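## Task

Pull the green cap off its marker while the other marker keeps its cap pressed fully home. Every marker and cap must finish resting on the desk. Release everything and move the hands away at the end. The robot must not topple or be left leaning, or the task fails. Anything that stays in place only because the robot is holding it does not count.

## Robot and tools

Robot: a wheeled cart with a pan/tilt head and two arms, left_arm and right_arm. The cart is 0.53 m wide and spans x = -0.35 to 0.07 m. Each arm turns about a vertical pan axis at x = -0.060, y = +0.155 (left) or -0.155 m (right). The shoulder sits 0.03 m out from that axis and 0.89 m above the floor. Link lengths: upper arm 0.116, forearm 0.135, hand 0.162 m. The fixed jaw tip reaches about 0.44 m from its pan axis at most, and cannot go below about 0.55 m above the floor.

Frames: the base frame has its origin on the floor between the drive wheels, x ahead, y to the left, z up. The reported left_hand and right_hand are fixed-jaw tip positions in this frame; a held object sits next to the tip, on the swinging-jaw side. Hand axes: z runs out along the fingers, y points from swinging jaw to fixed jaw. The odometry frame is the base frame as it was at scene start. base_odometry comes from wheel turns only, so wheel slip looks like motion; heading is positive leftward, -3.142 to 3.142.

execute_actions: argument "actions" is a list holding one action or nothing (empty list = just report state and images). An action may contain "base", "joints", or both, which start together. "base" holds exactly one of: {"translate_m": d}, a straight drive offset from the current spot in metres, positive forward, -1.4 to 1.4; or {"rotate_rad": d}, an in-place turn offset in radians, positive counter-clockwise seen from above, -3.2 to 3.2. No sideways motion. Base offsets count from where the base last reported itself. "joints" is one dictionary keyed by joint name, each value an absolute target in radians: head_pan_rad (-3.2 to 3.2, 0 ahead, + left), head_tilt_rad (-0.76 to 1.45, 0 level, + down), and per arm (prefix left_arm_ or right_arm_): shoulder_pan_rad -1.919 to 1.919, shoulder_lift_rad -1.745 to 1.745, elbow_flex_rad -1.69 to 1.58, wrist_flex_rad -1.658 to 1.658, wrist_roll_rad -2.743 to 2.841, gripper_rad 0 to 1.919. Done tolerances: ±0.02 for head, pans and wrist_roll, ±0.1 shoulder_lift, ±0.07 elbow, ±0.03 wrist_flex and gripper. A joint or base left out may keep driving toward its previous target without being reported. Bad keys or out-of-range numbers reject the whole call. Optional "cameras": list of head_camera, left_wrist_camera, right_wrist_camera or all; omitted/null means all, [] means none; the "pictures" line gives image order.

wait: "seconds" 0 to 10; nothing new is commanded, returns state and images. zoom_image: "camera" plus "region" [x0, y0, x1, y1] in pixels of that camera's latest full image, top-left origin, at most 504x504. finished_scene: "scene" number (1 or 2); irreversible, reports success, then the next task appears. Answering without any tool call ends everything.

Joint geometry. Pan: at 0, left_arm points left and right_arm right; positive is clockwise from above; straight ahead is +1.571 (left) and -1.571 (right). Bending: with lift, elbow and wrist_flex all 0, the upper arm leans 0.24 rad outward from vertical and forearm and fingers are horizontal; positive bends downward. The sum of the three is the fingers' angle below horizontal; 1.571 points them straight down, which requires the forearm no more than 0.08 rad above horizontal. Roll: -1.522 closes jaws across the arm plane with the fixed jaw on the left looking outward; 1.619 puts it on the right; 0.049 closes in the plane, fixed jaw below (level fingers) or nearer the pan axis (fingers down). Gripper angle to tip gap: 0 → 0.003, 0.3 → 0.026, 0.6 → 0.049, 1 → 0.076, 1.919 → 0.106 m. The hand body bulges ~0.08 m above level fingers when the fixed jaw is left and below when right, so keep it left when working over furniture.

Stowed pose: left shoulder_pan -1.75, shoulder_lift 0.05, elbow_flex 1.35, wrist_flex -1.55, wrist_roll -1.52; right the same with pan 1.75. Stowing everything at once can jam a hand on the cart; instead set wrist_flex and wrist_roll first, then the other three. Leaving stow, moving wrists first risks hitting or wedging on the cart. Turning with arms stowed needs 0.44 m clear radius around the origin. Near a desk, turning or reversing can hook the cart's back on the edge and tip the robot.

Result lines: base_status and joint_status describe how each commanded motion ended. "done": reached (for the base, wheels turned the commanded amount, slip or not). "off_target": at rest short of target, possibly still pushing; for an empty arm this implies load, obstruction or a tripped motor. "time_out": target dropped, holds in place. "joint command not followed" (often with a "cause:" line) means a self-collision check blocked that arm's targets; its joints show "not_followed", and the targets may be retried on later actions until valid or unblocked; the gripper part still runs. on_its_own lists uncommanded changes. To stop a blocked joint pushing, command its current reading.

Sag: loaded joints settle off target in gravity's direction, more when reaching far or carrying; offset the next target against it. Hand positions can be off by a few cm. Overload: a joint held more than ~0.30 rad from target for ~2 s trips to 20 % torque with no message; reply time counts. Reset by waiting until the reading is steady, then commanding 0.2 rad from it away from the offending target (or 0.04 past the range end; a jaw uses the end). Payload: ~0.4 kg per hand at full reach, ~0.7 kg within 0.28 m of the pan axis, ~1 kg two-handed close in. Gripping: a target below the contact angle squeezes, maximally at 0.2 rad below; lower only risks a trip. A holding jaw reads "off_target"; "done" means empty or barely gripping.

Avoid: arms or hands hitting or pressing on each other, strong pulls (especially on things in front, which tip the robot), drops, slips, slams, hard pushes. Long loaded holds heat shoulder_lift motors: MOTOR HOT from 55 °C, and at 70 °C an OVER-TEMPERATURE FAULT stops that arm, with joints reading "limit_stop_at_motor_heat"; resend targets afterwards. The robot keeps its last command while you compose replies. Cameras are 644x476; head fovy 43.052°, fx=fy 603.392, c (320.119, 238.536); left wrist fovy 72.823°, f 322.68, c (322.566, 239.852); right wrist fovy 56.68°, f 441.274, c (320.683, 236.639); all with mild radial distortion.

Each tool is called after "Emit:" as a command line: name --argument value for each argument, lists and objects as JSON in quotes; but a table of rows of numbers goes row by row, as --pt "numbers of a row", without its own name.

## Session

Emit:
execute_actions --actions '[]'

Scene clock: 0.00 s.
base_odometry: x=+0.000 y=+0.000 heading=+0.000 (m, m, rad; odometry frame)
base_status: not commanded
joint_positions: head_pan_rad=-0.030 head_tilt_rad=-0.032 left_arm_shoulder_pan_rad=-1.781 left_arm_shoulder_lift_rad=+0.056 left_arm_elbow_flex_rad=+1.292 left_arm_wrist_flex_rad=-1.484 left_arm_wrist_roll_rad=-1.522 left_arm_gripper_rad=+1.920 right_arm_shoulder_pan_rad=+1.739 right_arm_shoulder_lift_rad=+0.043 right_arm_elbow_flex_rad=+1.369 right_arm_wrist_flex_rad=-1.591 right_arm_wrist_roll_rad=-1.496 right_arm_gripper_rad=+1.920
joint_status: not commanded
left_hand: x=-0.3114 y=+0.0936 z=+0.8961 quat_wxyz=(-0.079, -0.654, -0.069, +0.750) (m; base frame)
right_hand: x=-0.3055 y=-0.1211 z=+0.9008 quat_wxyz=(-0.074, +0.640, -0.046, -0.764) (m; base frame)
pictures: head_camera, left_wrist_camera, right_wrist_camera
Images, in order (width x height): head_camera 644x476, left_wrist_camera 644x476, right_wrist_camera 644x476.

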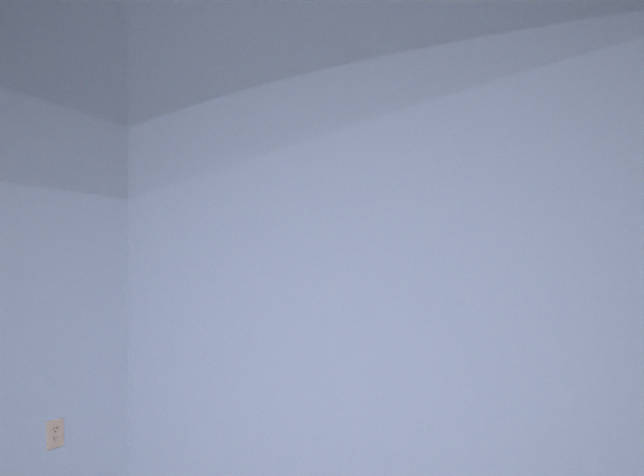

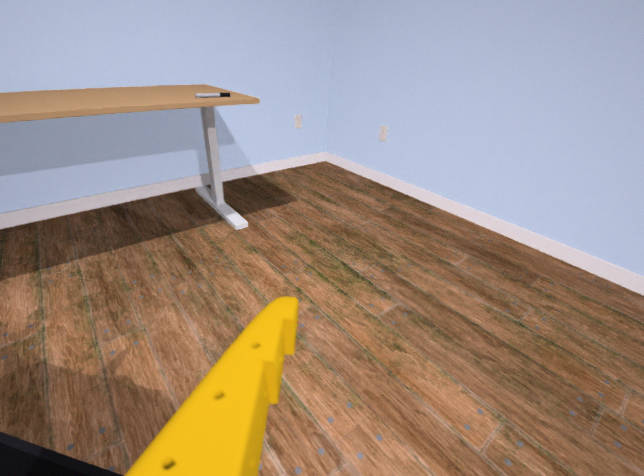

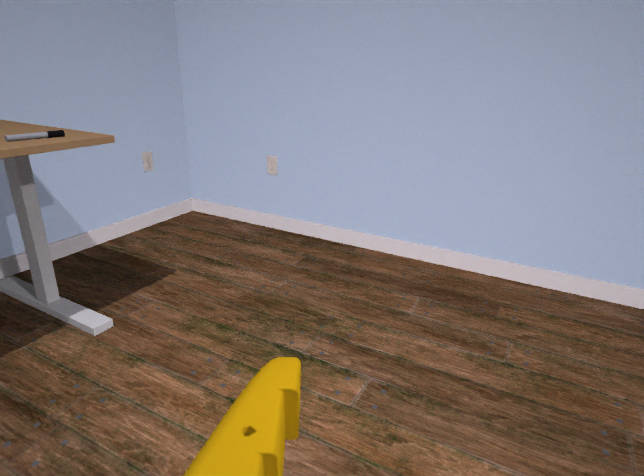

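Emit:
execute_actions --actions '[{"joints":{"head_pan_rad":-2.5,"head_tilt_rad":0.4}}]' --cameras '["head_camera"]'

Scene clock: 2.70 s.
base_odometry: x=+0.000 y=+0.000 heading=+0.000 (m, m, rad; odometry frame)
base_status: not commanded
joint_positions: head_pan_rad=-2.490 head_tilt_rad=+0.393 left_arm_shoulder_pan_rad=-1.781 left_arm_shoulder_lift_rad=+0.056 left_arm_elbow_flex_rad=+1.292 left_arm_wrist_flex_rad=-1.484 left_arm_wrist_roll_rad=-1.522 left_arm_gripper_rad=+1.920 right_arm_shoulder_pan_rad=+1.739 right_arm_shoulder_lift_rad=+0.043 right_arm_elbow_flex_rad=+1.369 right_arm_wrist_flex_rad=-1.591 right_arm_wrist_roll_rad=-1.496 right_arm_gripper_rad=+1.920
joint_status: all done
left_hand: x=-0.3114 y=+0.0936 z=+0.8961 quat_wxyz=(-0.079, -0.654, -0.069, +0.750) (m; base frame)
right_hand: x=-0.3055 y=-0.1211 z=+0.9008 quat_wxyz=(-0.074, +0.640, -0.046, -0.764) (m; base frame)
pictures: head_camera
Images, in order (width x height): head_camera 644x476.

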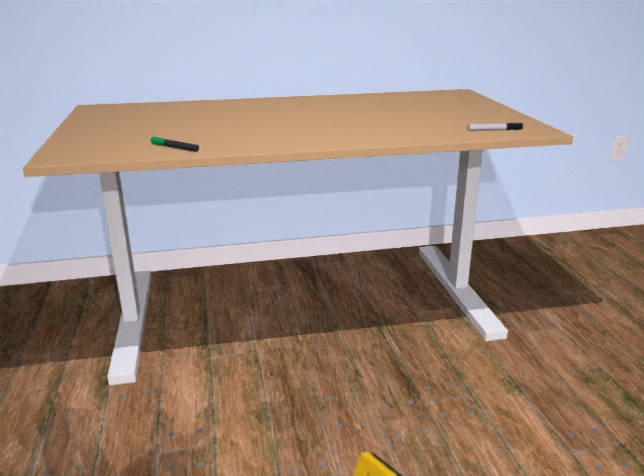

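Emit:
execute_actions --actions '[{"base":{"rotate_rad":-2.3},"joints":{"head_pan_rad":0,"head_tilt_rad":0.5}}]' --cameras '[]'

Emit:
execute_actions --actions '[{"base":{"translate_m":0.7}}]' --cameras '["head_camera"]'

Scene clock: 8.27 s.
base_odometry: x=-0.001 y=+0.000 heading=-2.299 (m, m, rad; odometry frame)
base_status: done
joint_positions: head_pan_rad=-0.010 head_tilt_rad=+0.494 left_arm_shoulder_pan_rad=-1.781 left_arm_shoulder_lift_rad=+0.056 left_arm_elbow_flex_rad=+1.292 left_arm_wrist_flex_rad=-1.484 left_arm_wrist_roll_rad=-1.522 left_arm_gripper_rad=+1.920 right_arm_shoulder_pan_rad=+1.739 right_arm_shoulder_lift_rad=+0.043 right_arm_elbow_flex_rad=+1.369 right_arm_wrist_flex_rad=-1.591 right_arm_wrist_roll_rad=-1.496 right_arm_gripper_rad=+1.920
joint_status: all done
left_hand: x=-0.3114 y=+0.0936 z=+0.8961 quat_wxyz=(-0.079, -0.654, -0.069, +0.750) (m; base frame)
right_hand: x=-0.3055 y=-0.1211 z=+0.9008 quat_wxyz=(-0.074, +0.640, -0.046, -0.764) (m; base frame)
pictures: none
No camera images: the call's "cameras" was empty. Leave "cameras" out to get every camera's image.

Scene clock: 12.60 s.
base_odometry: x=-0.468 y=-0.521 heading=-2.301 (m, m, rad; odometry frame)
base_status: done
joint_positions: head_pan_rad=-0.010 head_tilt_rad=+0.494 left_arm_shoulder_pan_rad=-1.781 left_arm_shoulder_lift_rad=+0.056 left_arm_elbow_flex_rad=+1.292 left_arm_wrist_flex_rad=-1.484 left_arm_wrist_roll_rad=-1.522 left_arm_gripper_rad=+1.920 right_arm_shoulder_pan_rad=+1.739 right_arm_shoulder_lift_rad=+0.043 right_arm_elbow_flex_rad=+1.369 right_arm_wrist_flex_rad=-1.591 right_arm_wrist_roll_rad=-1.496 right_arm_gripper_rad=+1.920
joint_status: not commanded
left_hand: x=-0.3114 y=+0.0936 z=+0.8961 quat_wxyz=(-0.079, -0.654, -0.069, +0.750) (m; base frame)
right_hand: x=-0.3055 y=-0.1211 z=+0.9008 quat_wxyz=(-0.074, +0.640, -0.046, -0.764) (m; base frame)
pictures: head_camera
Images, in order (width x height): head_camera 644x476.

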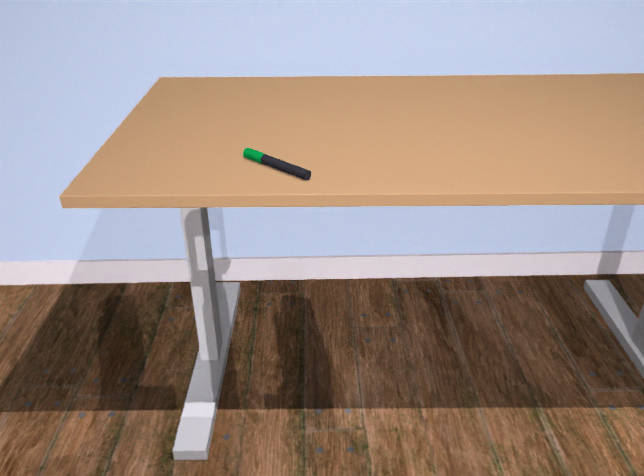

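Emit:
execute_actions --actions '[{"base":{"translate_m":0.35},"joints":{"head_tilt_rad":0.7,"left_arm_shoulder_pan_rad":1.57,"right_arm_shoulder_pan_rad":-1.57,"left_arm_shoulder_lift_rad":-0.3,"right_arm_shoulder_lift_rad":-0.3,"left_arm_elbow_flex_rad":0.5,"right_arm_elbow_flex_rad":0.5}}]' --cameras '["head_camera"]'

Scene clock: 16.90 s.
base_odometry: x=-0.702 y=-0.782 heading=-2.302 (m, m, rad; odometry frame)
base_status: done
joint_positions: head_pan_rad=-0.010 head_tilt_rad=+0.695 left_arm_shoulder_pan_rad=+1.560 left_arm_shoulder_lift_rad=-0.265 left_arm_elbow_flex_rad=+0.531 left_arm_wrist_flex_rad=-1.484 left_arm_wrist_roll_rad=-1.522 left_arm_gripper_rad=+1.920 right_arm_shoulder_pan_rad=-1.564 right_arm_shoulder_lift_rad=-0.271 right_arm_elbow_flex_rad=+0.540 right_arm_wrist_flex_rad=-1.591 right_arm_wrist_roll_rad=-1.496 right_arm_gripper_rad=+1.920
joint_status: all done
left_hand: x=+0.1551 y=+0.1650 z=+1.1301 quat_wxyz=(+0.984, -0.001, +0.175, +0.005) (m; base frame)
right_hand: x=+0.1386 y=-0.1487 z=+1.1347 quat_wxyz=(+0.992, -0.001, +0.124, -0.016) (m; base frame)
pictures: head_camera
Images, in order (width x height): head_camera 644x476.

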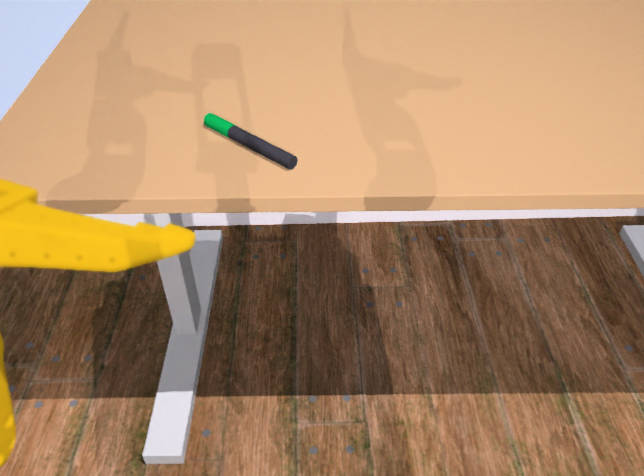

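Emit:
execute_actions --actions '[{"base":{"translate_m":0.33},"joints":{"head_tilt_rad":1.05,"left_arm_wrist_flex_rad":1.2,"left_arm_wrist_roll_rad":-0.68,"right_arm_wrist_flex_rad":1.2,"right_arm_wrist_roll_rad":2.84,"left_arm_gripper_rad":0.7,"right_arm_gripper_rad":0.7}}]'

Scene clock: 24.37 s.
base_odometry: x=-0.922 y=-1.028 heading=-2.299 (m, m, rad; odometry frame)
base_status: done
joint_positions: head_pan_rad=-0.010 head_tilt_rad=+1.045 left_arm_shoulder_pan_rad=+1.560 left_arm_shoulder_lift_rad=-0.268 left_arm_elbow_flex_rad=+0.529 left_arm_wrist_flex_rad=+1.190 left_arm_wrist_roll_rad=-0.688 left_arm_gripper_rad=+0.711 right_arm_shoulder_pan_rad=-1.564 right_arm_shoulder_lift_rad=-0.274 right_arm_elbow_flex_rad=+0.538 right_arm_wrist_flex_rad=+1.190 right_arm_wrist_roll_rad=+2.831 right_arm_gripper_rad=+0.708
joint_status: all done
left_hand: x=+0.1124 y=+0.1617 z=+0.8200 quat_wxyz=(+0.055, -0.409, +0.911, -0.024) (m; base frame)
right_hand: x=+0.1245 y=-0.1591 z=+0.8212 quat_wxyz=(-0.033, -0.823, -0.565, -0.048) (m; base frame)
pictures: head_camera, left_wrist_camera, right_wrist_camera
Images, in order (width x height): head_camera 644x476, left_wrist_camera 644x476, right_wrist_camera 644x476.

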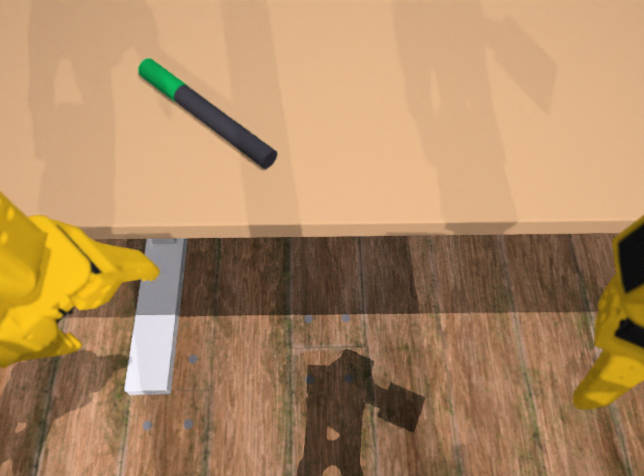

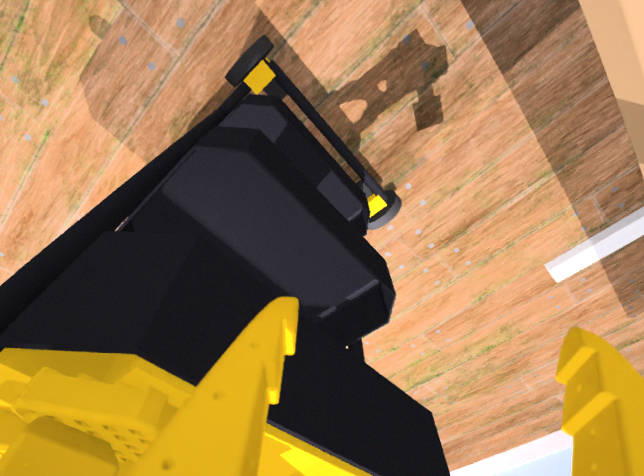

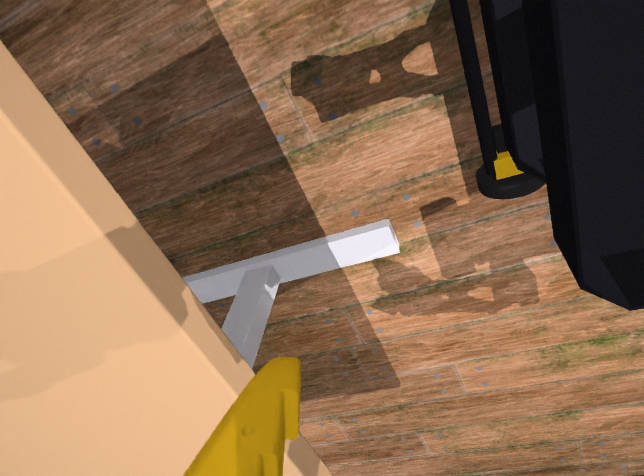

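Emit:
execute_actions --actions '[{"base":{"translate_m":0.15},"joints":{"head_pan_rad":0.15,"left_arm_shoulder_lift_rad":0.70,"left_arm_elbow_flex_rad":-0.76,"left_arm_wrist_flex_rad":1.39}}]'

Scene clock: 27.17 s.
base_odometry: x=-1.021 y=-1.140 heading=-2.299 (m, m, rad; odometry frame)
base_status: done
joint_positions: head_pan_rad=+0.140 head_tilt_rad=+1.045 left_arm_shoulder_pan_rad=+1.560 left_arm_shoulder_lift_rad=+0.723 left_arm_elbow_flex_rad=-0.729 left_arm_wrist_flex_rad=+1.381 left_arm_wrist_roll_rad=-0.688 left_arm_gripper_rad=+0.711 right_arm_shoulder_pan_rad=-1.564 right_arm_shoulder_lift_rad=-0.274 right_arm_elbow_flex_rad=+0.538 right_arm_wrist_flex_rad=+1.190 right_arm_wrist_roll_rad=+2.831 right_arm_gripper_rad=+0.708
joint_status: all done
left_hand: x=+0.2259 y=+0.1629 z=+0.8071 quat_wxyz=(+0.089, -0.408, +0.908, -0.039) (m; base frame)
right_hand: x=+0.1245 y=-0.1591 z=+0.8212 quat_wxyz=(-0.033, -0.823, -0.565, -0.048) (m; base frame)
pictures: head_camera, left_wrist_camera, right_wrist_camera
Images, in order (width x height): head_camera 644x476, left_wrist_camera 644x476, right_wrist_camera 644x476.

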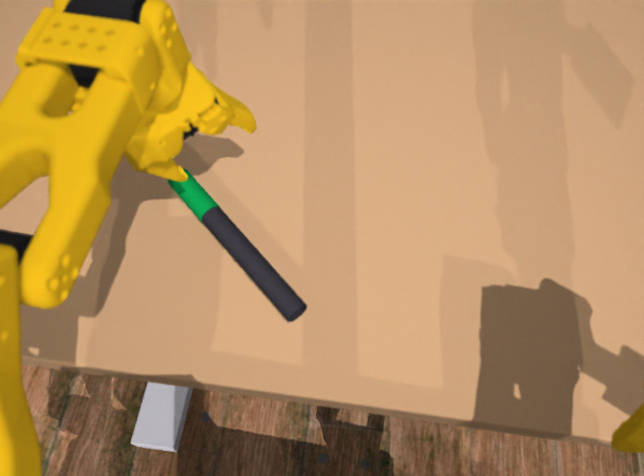

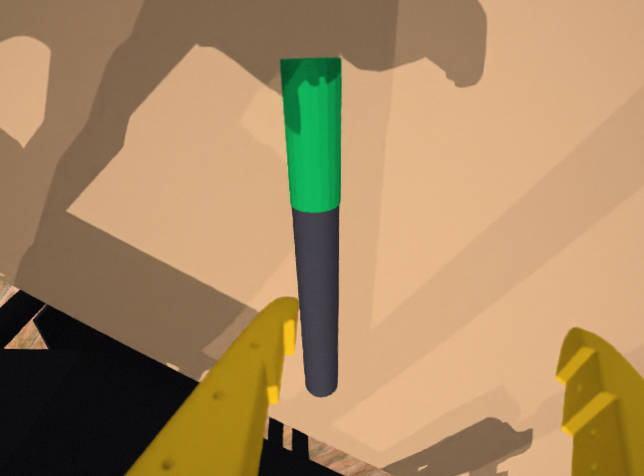

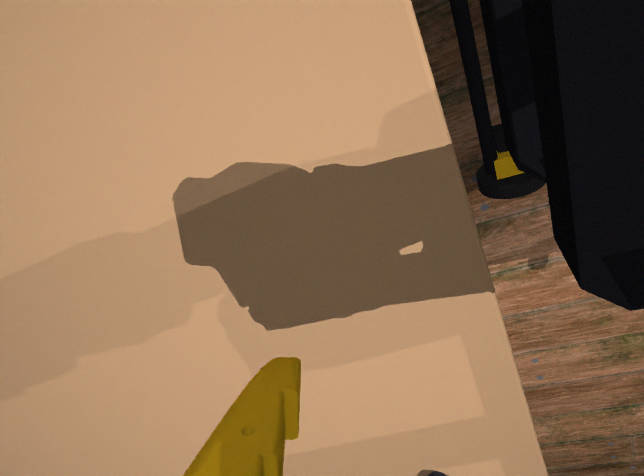

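Emit:
execute_actions --actions '[{"joints":{"left_arm_shoulder_pan_rad":1.51,"left_arm_shoulder_lift_rad":0.77,"left_arm_elbow_flex_rad":-0.55,"left_arm_wrist_flex_rad":1.11}}]' --cameras '["head_camera","left_wrist_camera"]'

Scene clock: 29.40 s.
base_odometry: x=-1.021 y=-1.140 heading=-2.299 (m, m, rad; odometry frame)
base_status: not commanded
joint_positions: head_pan_rad=+0.140 head_tilt_rad=+1.045 left_arm_shoulder_pan_rad=+1.519 left_arm_shoulder_lift_rad=+0.795 left_arm_elbow_flex_rad=-0.546 left_arm_wrist_flex_rad=+1.122 left_arm_wrist_roll_rad=-0.688 left_arm_gripper_rad=+0.711 right_arm_shoulder_pan_rad=-1.564 right_arm_shoulder_lift_rad=-0.274 right_arm_elbow_flex_rad=+0.538 right_arm_wrist_flex_rad=+1.190 right_arm_wrist_roll_rad=+2.831 right_arm_gripper_rad=+0.708
joint_status: all done
left_hand: x=+0.2277 y=+0.1749 z=+0.7660 quat_wxyz=(+0.092, -0.427, +0.899, -0.038) (m; base frame)
right_hand: x=+0.1245 y=-0.1591 z=+0.8212 quat_wxyz=(-0.033, -0.823, -0.565, -0.048) (m; base frame)
pictures: head_camera, left_wrist_camera
Images, in order (width x height): head_camera 644x476, left_wrist_camera 644x476.

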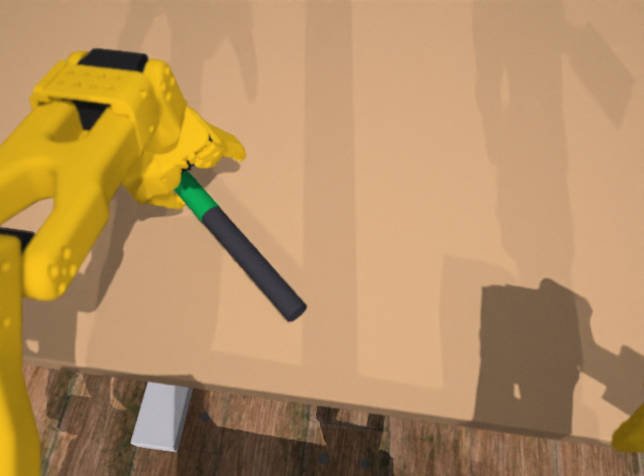

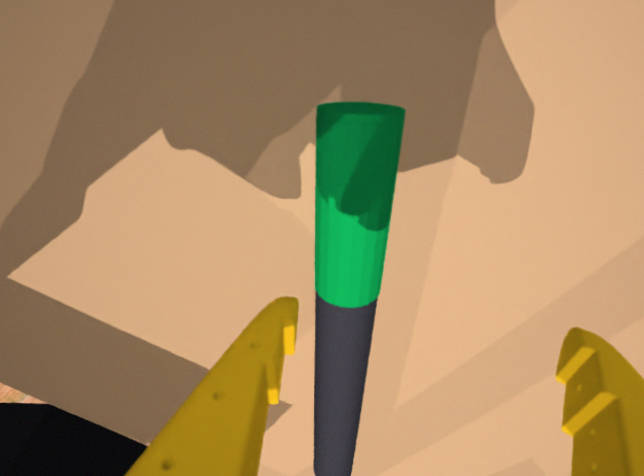

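Emit:
execute_actions --actions '[{"joints":{"left_arm_shoulder_lift_rad":0.885,"left_arm_wrist_flex_rad":1.0}}]' --cameras '["head_camera","left_wrist_camera"]'

Scene clock: 30.67 s.
base_odometry: x=-1.021 y=-1.140 heading=-2.299 (m, m, rad; odometry frame)
base_status: not commanded
joint_positions: head_pan_rad=+0.140 head_tilt_rad=+1.045 left_arm_shoulder_pan_rad=+1.519 left_arm_shoulder_lift_rad=+0.909 left_arm_elbow_flex_rad=-0.545 left_arm_wrist_flex_rad=+1.013 left_arm_wrist_roll_rad=-0.688 left_arm_gripper_rad=+0.711 right_arm_shoulder_pan_rad=-1.564 right_arm_shoulder_lift_rad=-0.274 right_arm_elbow_flex_rad=+0.538 right_arm_wrist_flex_rad=+1.190 right_arm_wrist_roll_rad=+2.831 right_arm_gripper_rad=+0.708
joint_status: all done
left_hand: x=+0.2286 y=+0.1749 z=+0.7392 quat_wxyz=(+0.089, -0.427, +0.899, -0.037) (m; base frame)
right_hand: x=+0.1245 y=-0.1591 z=+0.8212 quat_wxyz=(-0.033, -0.823, -0.565, -0.048) (m; base frame)
pictures: head_camera, left_wrist_camera
Images, in order (width x height): head_camera 644x476, left_wrist_camera 644x476.

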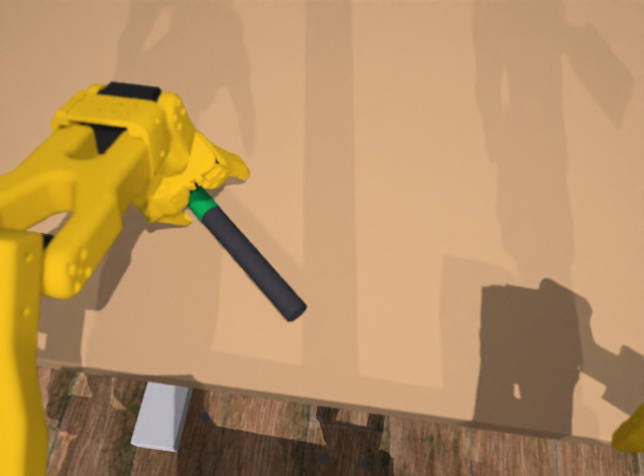

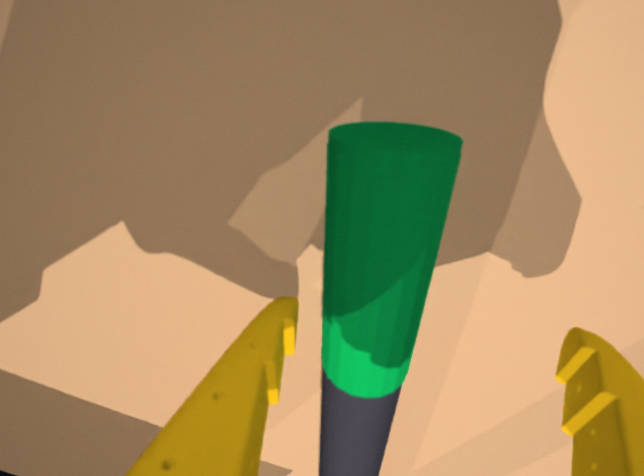

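Emit:
execute_actions --actions '[{"base":{"translate_m":0.012},"joints":{"left_arm_shoulder_pan_rad":1.475,"left_arm_gripper_rad":0.45}}]' --cameras '["left_wrist_camera"]'

Scene clock: 31.93 s.
base_odometry: x=-1.030 y=-1.150 heading=-2.299 (m, m, rad; odometry frame)
base_status: done
joint_positions: head_pan_rad=+0.140 head_tilt_rad=+1.045 left_arm_shoulder_pan_rad=+1.485 left_arm_shoulder_lift_rad=+0.909 left_arm_elbow_flex_rad=-0.545 left_arm_wrist_flex_rad=+1.012 left_arm_wrist_roll_rad=-0.688 left_arm_gripper_rad=+0.461 right_arm_shoulder_pan_rad=-1.564 right_arm_shoulder_lift_rad=-0.274 right_arm_elbow_flex_rad=+0.537 right_arm_wrist_flex_rad=+1.190 right_arm_wrist_roll_rad=+2.831 right_arm_gripper_rad=+0.708
joint_status: all done
left_hand: x=+0.2280 y=+0.1847 z=+0.7392 quat_wxyz=(+0.091, -0.442, +0.892, -0.036) (m; base frame)
right_hand: x=+0.1248 y=-0.1591 z=+0.8215 quat_wxyz=(-0.034, -0.823, -0.565, -0.048) (m; base frame)
pictures: left_wrist_camera
Images, in order (width x height): left_wrist_camera 644x476.

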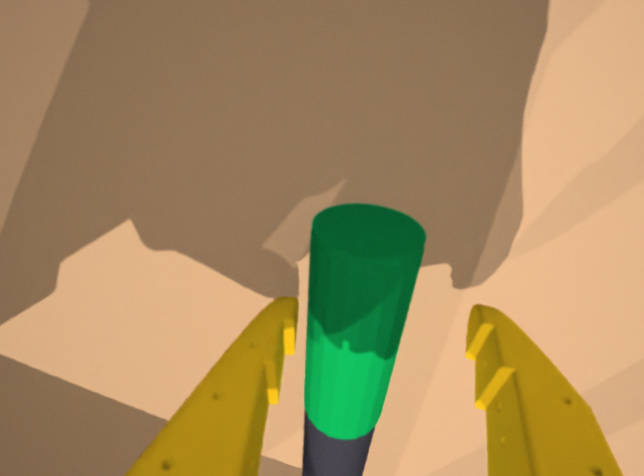

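Emit:
execute_actions --actions '[{"joints":{"left_arm_gripper_rad":0.03,"left_arm_wrist_roll_rad":-0.75}}]' --cameras '["left_wrist_camera"]'

Scene clock: 32.90 s.
base_odometry: x=-1.030 y=-1.150 heading=-2.299 (m, m, rad; odometry frame)
base_status: not commanded
joint_positions: head_pan_rad=+0.140 head_tilt_rad=+1.045 left_arm_shoulder_pan_rad=+1.485 left_arm_shoulder_lift_rad=+0.909 left_arm_elbow_flex_rad=-0.545 left_arm_wrist_flex_rad=+1.012 left_arm_wrist_roll_rad=-0.742 left_arm_gripper_rad=+0.216 right_arm_shoulder_pan_rad=-1.564 right_arm_shoulder_lift_rad=-0.274 right_arm_elbow_flex_rad=+0.537 right_arm_wrist_flex_rad=+1.190 right_arm_wrist_roll_rad=+2.831 right_arm_gripper_rad=+0.708
joint_status: left_arm_gripper_rad off_target (ended at +0.216, target +0.030); the others done
left_hand: x=+0.2283 y=+0.1850 z=+0.7393 quat_wxyz=(+0.091, -0.418, +0.903, -0.033) (m; base frame)
right_hand: x=+0.1248 y=-0.1591 z=+0.8215 quat_wxyz=(-0.034, -0.823, -0.565, -0.048) (m; base frame)
pictures: left_wrist_camera
Images, in order (width x height): left_wrist_camera 644x476.

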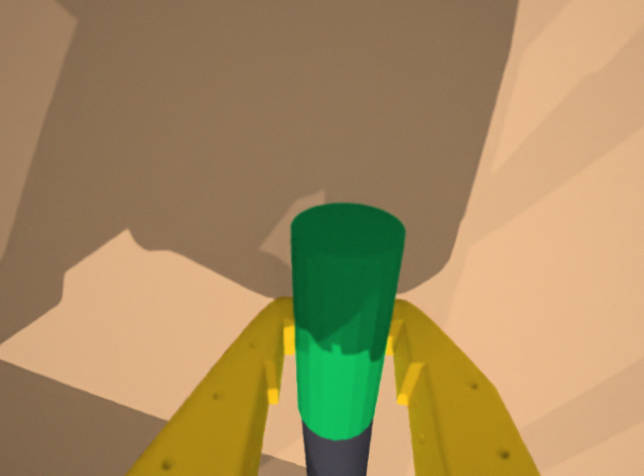

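Emit:
execute_actions --actions '[{"joints":{"left_arm_shoulder_lift_rad":0.83,"left_arm_wrist_flex_rad":1.04,"left_arm_wrist_roll_rad":0.41,"left_arm_shoulder_pan_rad":1.919,"head_pan_rad":0.0}}]' --cameras '["head_camera","left_wrist_camera"]'

Emit:
execute_actions --actions '[{"joints":{"right_arm_shoulder_pan_rad":-1.919,"right_arm_shoulder_lift_rad":0.72,"right_arm_elbow_flex_rad":-0.8,"right_arm_wrist_flex_rad":1.33}}]' --cameras '["head_camera","right_wrist_camera"]'

Scene clock: 35.30 s.
base_odometry: x=-1.030 y=-1.150 heading=-2.299 (m, m, rad; odometry frame)
base_status: not commanded
joint_positions: head_pan_rad=+0.010 head_tilt_rad=+1.045 left_arm_shoulder_pan_rad=+1.881 left_arm_shoulder_lift_rad=+0.895 left_arm_elbow_flex_rad=-0.545 left_arm_wrist_flex_rad=+1.032 left_arm_wrist_roll_rad=+0.401 left_arm_gripper_rad=+0.216 right_arm_shoulder_pan_rad=-1.564 right_arm_shoulder_lift_rad=-0.274 right_arm_elbow_flex_rad=+0.537 right_arm_wrist_flex_rad=+1.190 right_arm_wrist_roll_rad=+2.831 right_arm_gripper_rad=+0.708
joint_status: left_arm_shoulder_pan_rad off_target (ended at +1.881, target +1.919); the others done
joint sent to its limit — the command would take left_arm_shoulder_pan_rad past its upper limit, so that joint was sent only as far as its limit.
left_hand: x=+0.2125 y=+0.0644 z=+0.7421 quat_wxyz=(+0.041, -0.719, +0.689, -0.085) (m; base frame)
right_hand: x=+0.1248 y=-0.1591 z=+0.8215 quat_wxyz=(-0.034, -0.823, -0.565, -0.048) (m; base frame)
pictures: head_camera, left_wrist_camera
Images, in order (width x height): head_camera 644x476, left_wrist_camera 644x476.

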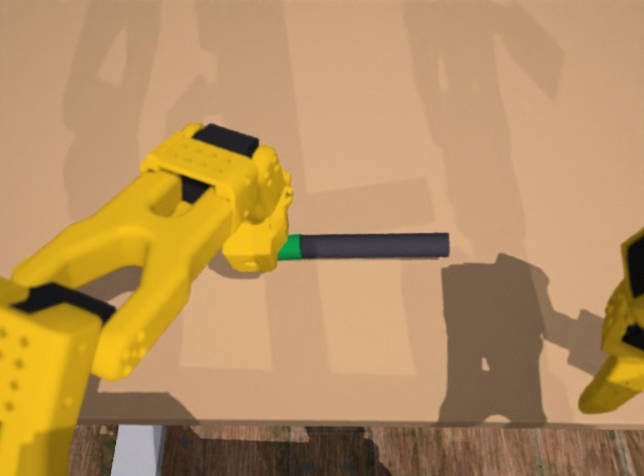

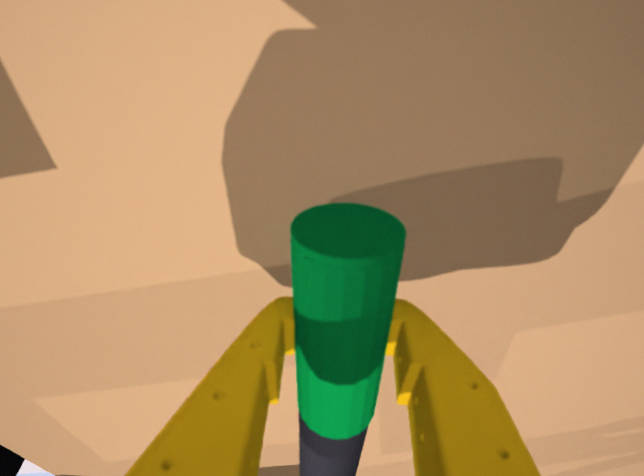

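Scene clock: 36.87 s.
base_odometry: x=-1.030 y=-1.150 heading=-2.299 (m, m, rad; odometry frame)
base_status: not commanded
joint_positions: head_pan_rad=+0.010 head_tilt_rad=+1.045 left_arm_shoulder_pan_rad=+1.881 left_arm_shoulder_lift_rad=+0.895 left_arm_elbow_flex_rad=-0.545 left_arm_wrist_flex_rad=+1.032 left_arm_wrist_roll_rad=+0.401 left_arm_gripper_rad=+0.216 right_arm_shoulder_pan_rad=-1.913 right_arm_shoulder_lift_rad=+0.741 right_arm_elbow_flex_rad=-0.760 right_arm_wrist_flex_rad=+1.321 right_arm_wrist_roll_rad=+2.831 right_arm_gripper_rad=+0.708
joint_status: all done
left_hand: x=+0.2125 y=+0.0644 z=+0.7421 quat_wxyz=(+0.041, -0.719, +0.689, -0.085) (m; base frame)
right_hand: x=+0.2344 y=-0.0529 z=+0.8130 quat_wxyz=(-0.056, -0.707, -0.695, -0.121) (m; base frame)
pictures: head_camera, right_wrist_camera
Images, in order (width x height): head_camera 644x476, right_wrist_camera 644x476.

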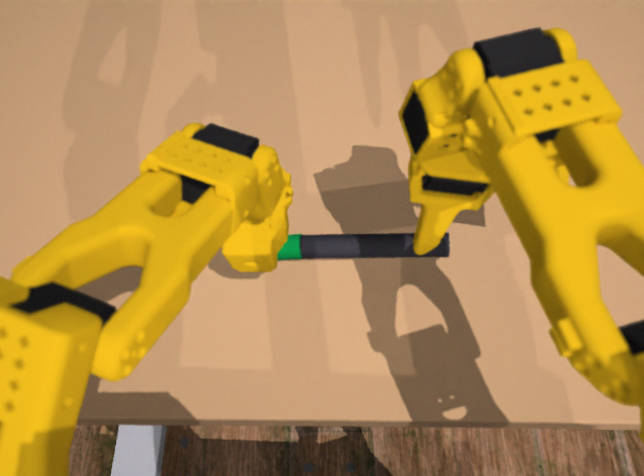

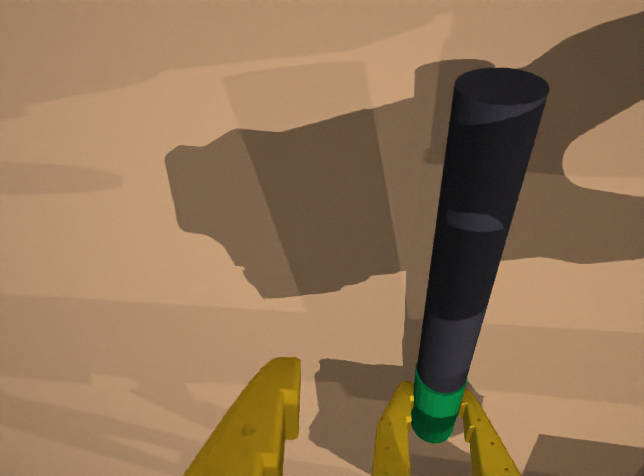

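Emit:
execute_actions --actions '[{"joints":{"right_arm_shoulder_lift_rad":0.77,"right_arm_elbow_flex_rad":-0.55,"right_arm_wrist_flex_rad":1.11,"right_arm_gripper_rad":0.6}}]' --cameras '["head_camera","right_wrist_camera"]'

Scene clock: 38.53 s.
base_odometry: x=-1.030 y=-1.150 heading=-2.299 (m, m, rad; odometry frame)
base_status: not commanded
joint_positions: head_pan_rad=+0.010 head_tilt_rad=+1.045 left_arm_shoulder_pan_rad=+1.881 left_arm_shoulder_lift_rad=+0.895 left_arm_elbow_flex_rad=-0.545 left_arm_wrist_flex_rad=+1.032 left_arm_wrist_roll_rad=+0.401 left_arm_gripper_rad=+0.216 right_arm_shoulder_pan_rad=-1.913 right_arm_shoulder_lift_rad=+0.793 right_arm_elbow_flex_rad=-0.548 right_arm_wrist_flex_rad=+1.123 right_arm_wrist_roll_rad=+2.831 right_arm_gripper_rad=+0.608
joint_status: all done
left_hand: x=+0.2125 y=+0.0644 z=+0.7421 quat_wxyz=(+0.041, -0.719, +0.689, -0.085) (m; base frame)
right_hand: x=+0.2254 y=-0.0561 z=+0.7695 quat_wxyz=(-0.043, -0.709, -0.698, -0.092) (m; base frame)
pictures: head_camera, right_wrist_camera
Images, in order (width x height): head_camera 644x476, right_wrist_camera 644x476.

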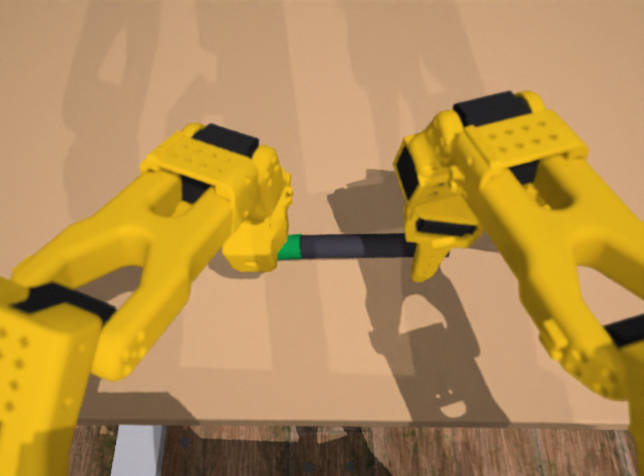

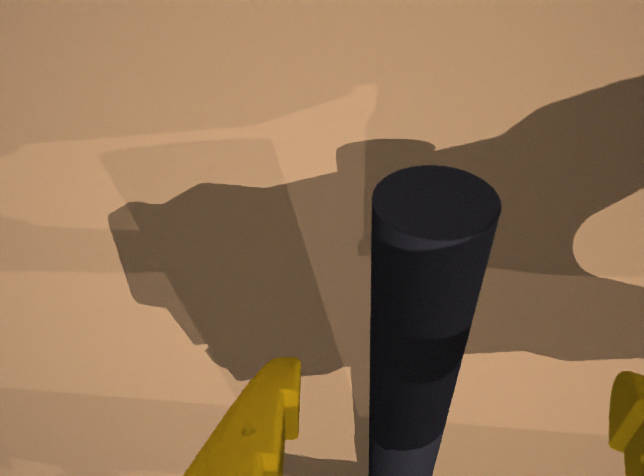

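Emit:
execute_actions --actions '[{"joints":{"right_arm_shoulder_lift_rad":0.855,"right_arm_wrist_flex_rad":1.08,"right_arm_gripper_rad":0.45}}]' --cameras '["right_wrist_camera"]'

Scene clock: 39.67 s.
base_odometry: x=-1.030 y=-1.150 heading=-2.299 (m, m, rad; odometry frame)
base_status: not commanded
joint_positions: head_pan_rad=+0.010 head_tilt_rad=+1.045 left_arm_shoulder_pan_rad=+1.881 left_arm_shoulder_lift_rad=+0.895 left_arm_elbow_flex_rad=-0.545 left_arm_wrist_flex_rad=+1.032 left_arm_wrist_roll_rad=+0.401 left_arm_gripper_rad=+0.216 right_arm_shoulder_pan_rad=-1.913 right_arm_shoulder_lift_rad=+0.876 right_arm_elbow_flex_rad=-0.548 right_arm_wrist_flex_rad=+1.091 right_arm_wrist_roll_rad=+2.831 right_arm_gripper_rad=+0.458
joint_status: all done
left_hand: x=+0.2125 y=+0.0644 z=+0.7421 quat_wxyz=(+0.041, -0.719, +0.689, -0.085) (m; base frame)
right_hand: x=+0.2196 y=-0.0582 z=+0.7484 quat_wxyz=(-0.032, -0.711, -0.699, -0.069) (m; base frame)
pictures: right_wrist_camera
Images, in order (width x height): right_wrist_camera 644x476.

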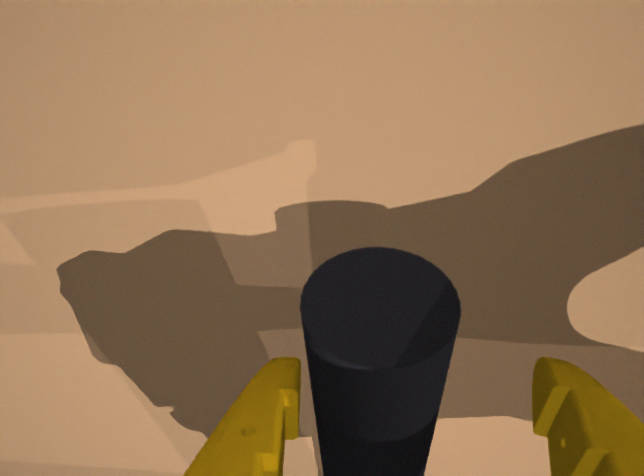

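Emit:
execute_actions --actions '[{"joints":{"right_arm_gripper_rad":0.0}}]' --cameras '["right_wrist_camera"]'

Emit:
execute_actions --actions '[{"joints":{"right_arm_shoulder_pan_rad":-1.8,"left_arm_shoulder_pan_rad":1.77}}]'

Scene clock: 40.87 s.
base_odometry: x=-1.030 y=-1.150 heading=-2.299 (m, m, rad; odometry frame)
base_status: not commanded
joint_positions: head_pan_rad=+0.010 head_tilt_rad=+1.045 left_arm_shoulder_pan_rad=+1.881 left_arm_shoulder_lift_rad=+0.892 left_arm_elbow_flex_rad=-0.545 left_arm_wrist_flex_rad=+1.032 left_arm_wrist_roll_rad=+0.401 left_arm_gripper_rad=+0.216 right_arm_shoulder_pan_rad=-1.915 right_arm_shoulder_lift_rad=+0.879 right_arm_elbow_flex_rad=-0.548 right_arm_wrist_flex_rad=+1.091 right_arm_wrist_roll_rad=+2.833 right_arm_gripper_rad=+0.208
joint_status: right_arm_gripper_rad off_target (ended at +0.208, target +0.000)
left_hand: x=+0.2129 y=+0.0642 z=+0.7429 quat_wxyz=(+0.042, -0.719, +0.689, -0.086) (m; base frame)
right_hand: x=+0.2190 y=-0.0579 z=+0.7476 quat_wxyz=(-0.031, -0.710, -0.700, -0.067) (m; base frame)
pictures: right_wrist_camera
Images, in order (width x height): right_wrist_camera 644x476.

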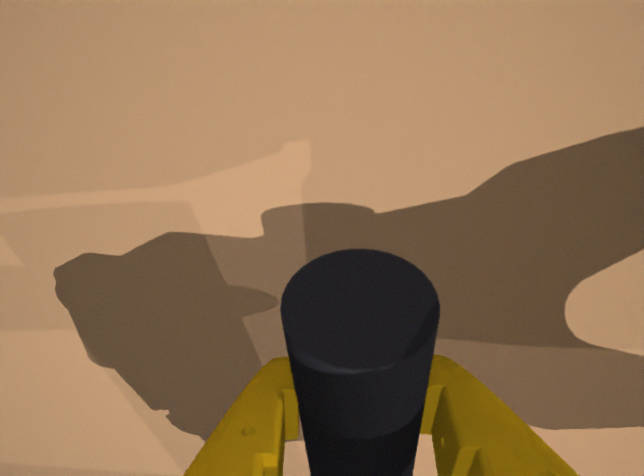

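Scene clock: 41.70 s.
base_odometry: x=-1.030 y=-1.150 heading=-2.299 (m, m, rad; odometry frame)
base_status: not commanded
joint_positions: head_pan_rad=+0.010 head_tilt_rad=+1.045 left_arm_shoulder_pan_rad=+1.778 left_arm_shoulder_lift_rad=+0.887 left_arm_elbow_flex_rad=-0.545 left_arm_wrist_flex_rad=+1.032 left_arm_wrist_roll_rad=+0.403 left_arm_gripper_rad=+0.216 right_arm_shoulder_pan_rad=-1.806 right_arm_shoulder_lift_rad=+0.881 right_arm_elbow_flex_rad=-0.546 right_arm_wrist_flex_rad=+1.091 right_arm_wrist_roll_rad=+2.834 right_arm_gripper_rad=+0.206
joint_status: all done
left_hand: x=+0.2215 y=+0.0926 z=+0.7440 quat_wxyz=(+0.047, -0.753, +0.650, -0.086) (m; base frame)
right_hand: x=+0.2274 y=-0.0889 z=+0.7470 quat_wxyz=(-0.034, -0.747, -0.661, -0.064) (m; base frame)
pictures: head_camera, left_wrist_camera, right_wrist_camera
Images, in order (width x height): head_camera 644x476, left_wrist_camera 644x476, right_wrist_camera 644x476.

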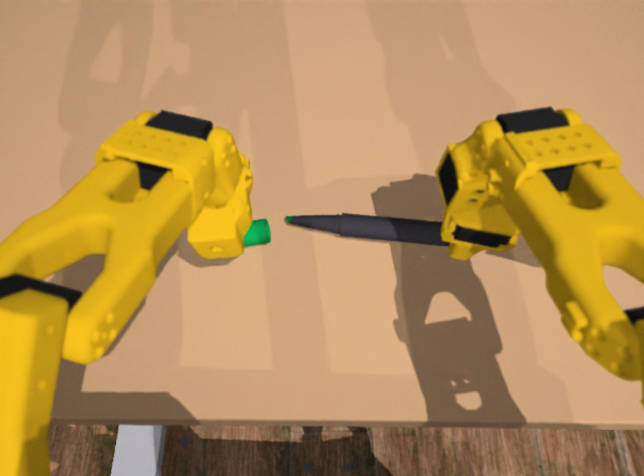

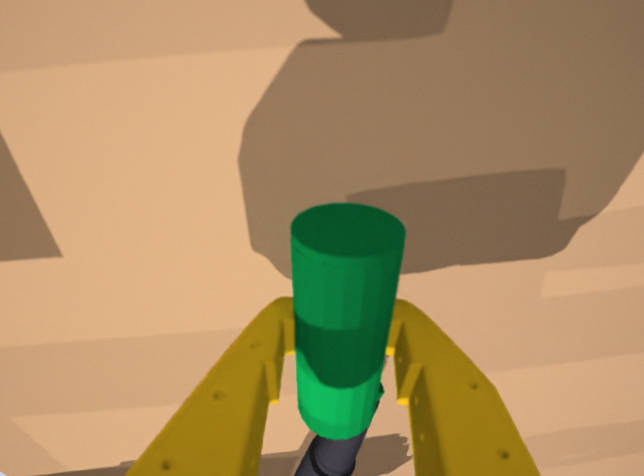

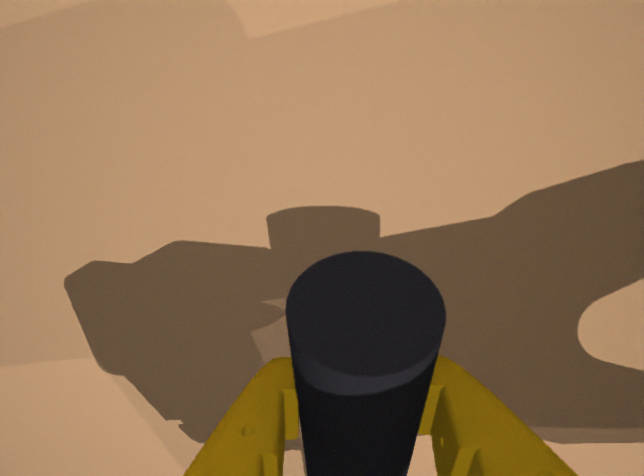

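Uncapped. Lower slightly, then release.

Emit:
execute_actions --actions '[{"joints":{"right_arm_shoulder_lift_rad":0.9,"left_arm_shoulder_lift_rad":0.885,"left_arm_shoulder_pan_rad":1.7}}]' --cameras '[]'

Emit:
execute_actions --actions '[{"joints":{"right_arm_gripper_rad":0.4,"left_arm_gripper_rad":0.4}}]' --cameras '[]'

Emit:
execute_actions --actions '[{"joints":{"right_arm_shoulder_lift_rad":0.55,"left_arm_shoulder_lift_rad":0.55,"right_arm_wrist_flex_rad":1.36,"left_arm_wrist_flex_rad":1.36}}]' --cameras '["head_camera"]'

Scene clock: 43.00 s.
base_odometry: x=-1.030 y=-1.150 heading=-2.299 (m, m, rad; odometry frame)
base_status: not commanded
joint_positions: head_pan_rad=+0.010 head_tilt_rad=+1.045 left_arm_shoulder_pan_rad=+1.714 left_arm_shoulder_lift_rad=+0.898 left_arm_elbow_flex_rad=-0.545 left_arm_wrist_flex_rad=+1.032 left_arm_wrist_roll_rad=+0.403 left_arm_gripper_rad=+0.216 right_arm_shoulder_pan_rad=-1.804 right_arm_shoulder_lift_rad=+0.915 right_arm_elbow_flex_rad=-0.546 right_arm_wrist_flex_rad=+1.089 right_arm_wrist_roll_rad=+2.834 right_arm_gripper_rad=+0.206
joint_status: all done
left_hand: x=+0.2233 y=+0.1110 z=+0.7413 quat_wxyz=(+0.047, -0.774, +0.626, -0.080) (m; base frame)
right_hand: x=+0.2228 y=-0.0905 z=+0.7382 quat_wxyz=(-0.027, -0.748, -0.661, -0.050) (m; base frame)
pictures: none
No camera images: the call's "cameras" was empty. Leave "cameras" out to get every camera's image.

Scene clock: 43.73 s.
base_odometry: x=-1.030 y=-1.150 heading=-2.299 (m, m, rad; odometry frame)
base_status: not commanded
joint_positions: head_pan_rad=+0.010 head_tilt_rad=+1.045 left_arm_shoulder_pan_rad=+1.711 left_arm_shoulder_lift_rad=+0.907 left_arm_elbow_flex_rad=-0.545 left_arm_wrist_flex_rad=+1.032 left_arm_wrist_roll_rad=+0.403 left_arm_gripper_rad=+0.388 right_arm_shoulder_pan_rad=-1.804 right_arm_shoulder_lift_rad=+0.921 right_arm_elbow_flex_rad=-0.546 right_arm_wrist_flex_rad=+1.089 right_arm_wrist_roll_rad=+2.834 right_arm_gripper_rad=+0.391
joint_status: all done
left_hand: x=+0.2220 y=+0.1121 z=+0.7389 quat_wxyz=(+0.045, -0.776, +0.625, -0.076) (m; base frame)
right_hand: x=+0.2218 y=-0.0907 z=+0.7366 quat_wxyz=(-0.025, -0.748, -0.662, -0.047) (m; base frame)
pictures: none
No camera images: the call's "cameras" was empty. Leave "cameras" out to get every camera's image.

Scene clock: 44.73 s.
base_odometry: x=-1.030 y=-1.150 heading=-2.299 (m, m, rad; odometry frame)
base_status: not commanded
joint_positions: head_pan_rad=+0.010 head_tilt_rad=+1.045 left_arm_shoulder_pan_rad=+1.711 left_arm_shoulder_lift_rad=+0.608 left_arm_elbow_flex_rad=-0.545 left_arm_wrist_flex_rad=+1.351 left_arm_wrist_roll_rad=+0.403 left_arm_gripper_rad=+0.389 right_arm_shoulder_pan_rad=-1.804 right_arm_shoulder_lift_rad=+0.602 right_arm_elbow_flex_rad=-0.546 right_arm_wrist_flex_rad=+1.350 right_arm_wrist_roll_rad=+2.834 right_arm_gripper_rad=+0.392
joint_status: all done
left_hand: x=+0.2074 y=+0.1142 z=+0.8073 quat_wxyz=(+0.040, -0.776, +0.626, -0.067) (m; base frame)
right_hand: x=+0.2189 y=-0.0914 z=+0.8116 quat_wxyz=(-0.039, -0.747, -0.660, -0.073) (m; base frame)
pictures: head_camera
Images, in order (width x height): head_camera 644x476.

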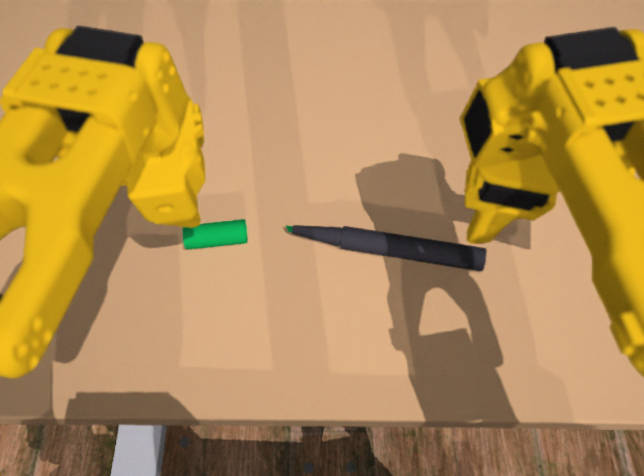

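Emit:
execute_actions --actions '[{"base":{"translate_m":-0.3},"joints":{"head_tilt_rad":0.75}}]' --cameras '["head_camera"]'

Emit:
finished_scene --scene 1

Scene clock: 48.43 s.
base_odometry: x=-0.831 y=-0.926 heading=-2.298 (m, m, rad; odometry frame)
base_status: done
joint_positions: head_pan_rad=+0.010 head_tilt_rad=+0.764 left_arm_shoulder_pan_rad=+1.709 left_arm_shoulder_lift_rad=+0.608 left_arm_elbow_flex_rad=-0.545 left_arm_wrist_flex_rad=+1.351 left_arm_wrist_roll_rad=+0.403 left_arm_gripper_rad=+0.389 right_arm_shoulder_pan_rad=-1.804 right_arm_shoulder_lift_rad=+0.602 right_arm_elbow_flex_rad=-0.546 right_arm_wrist_flex_rad=+1.350 right_arm_wrist_roll_rad=+2.834 right_arm_gripper_rad=+0.392
joint_status: all done
left_hand: x=+0.2074 y=+0.1146 z=+0.8073 quat_wxyz=(+0.040, -0.777, +0.625, -0.067) (m; base frame)
right_hand: x=+0.2189 y=-0.0914 z=+0.8116 quat_wxyz=(-0.039, -0.747, -0.660, -0.073) (m; base frame)
pictures: head_camera
Images, in order (width x height): head_camera 644x476.

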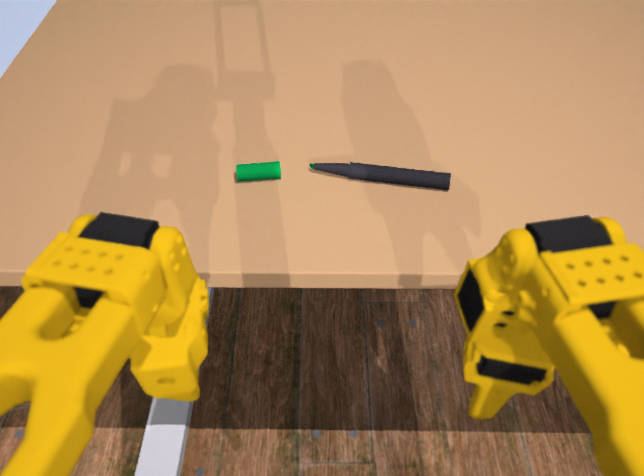

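The scene is finished: the task was done.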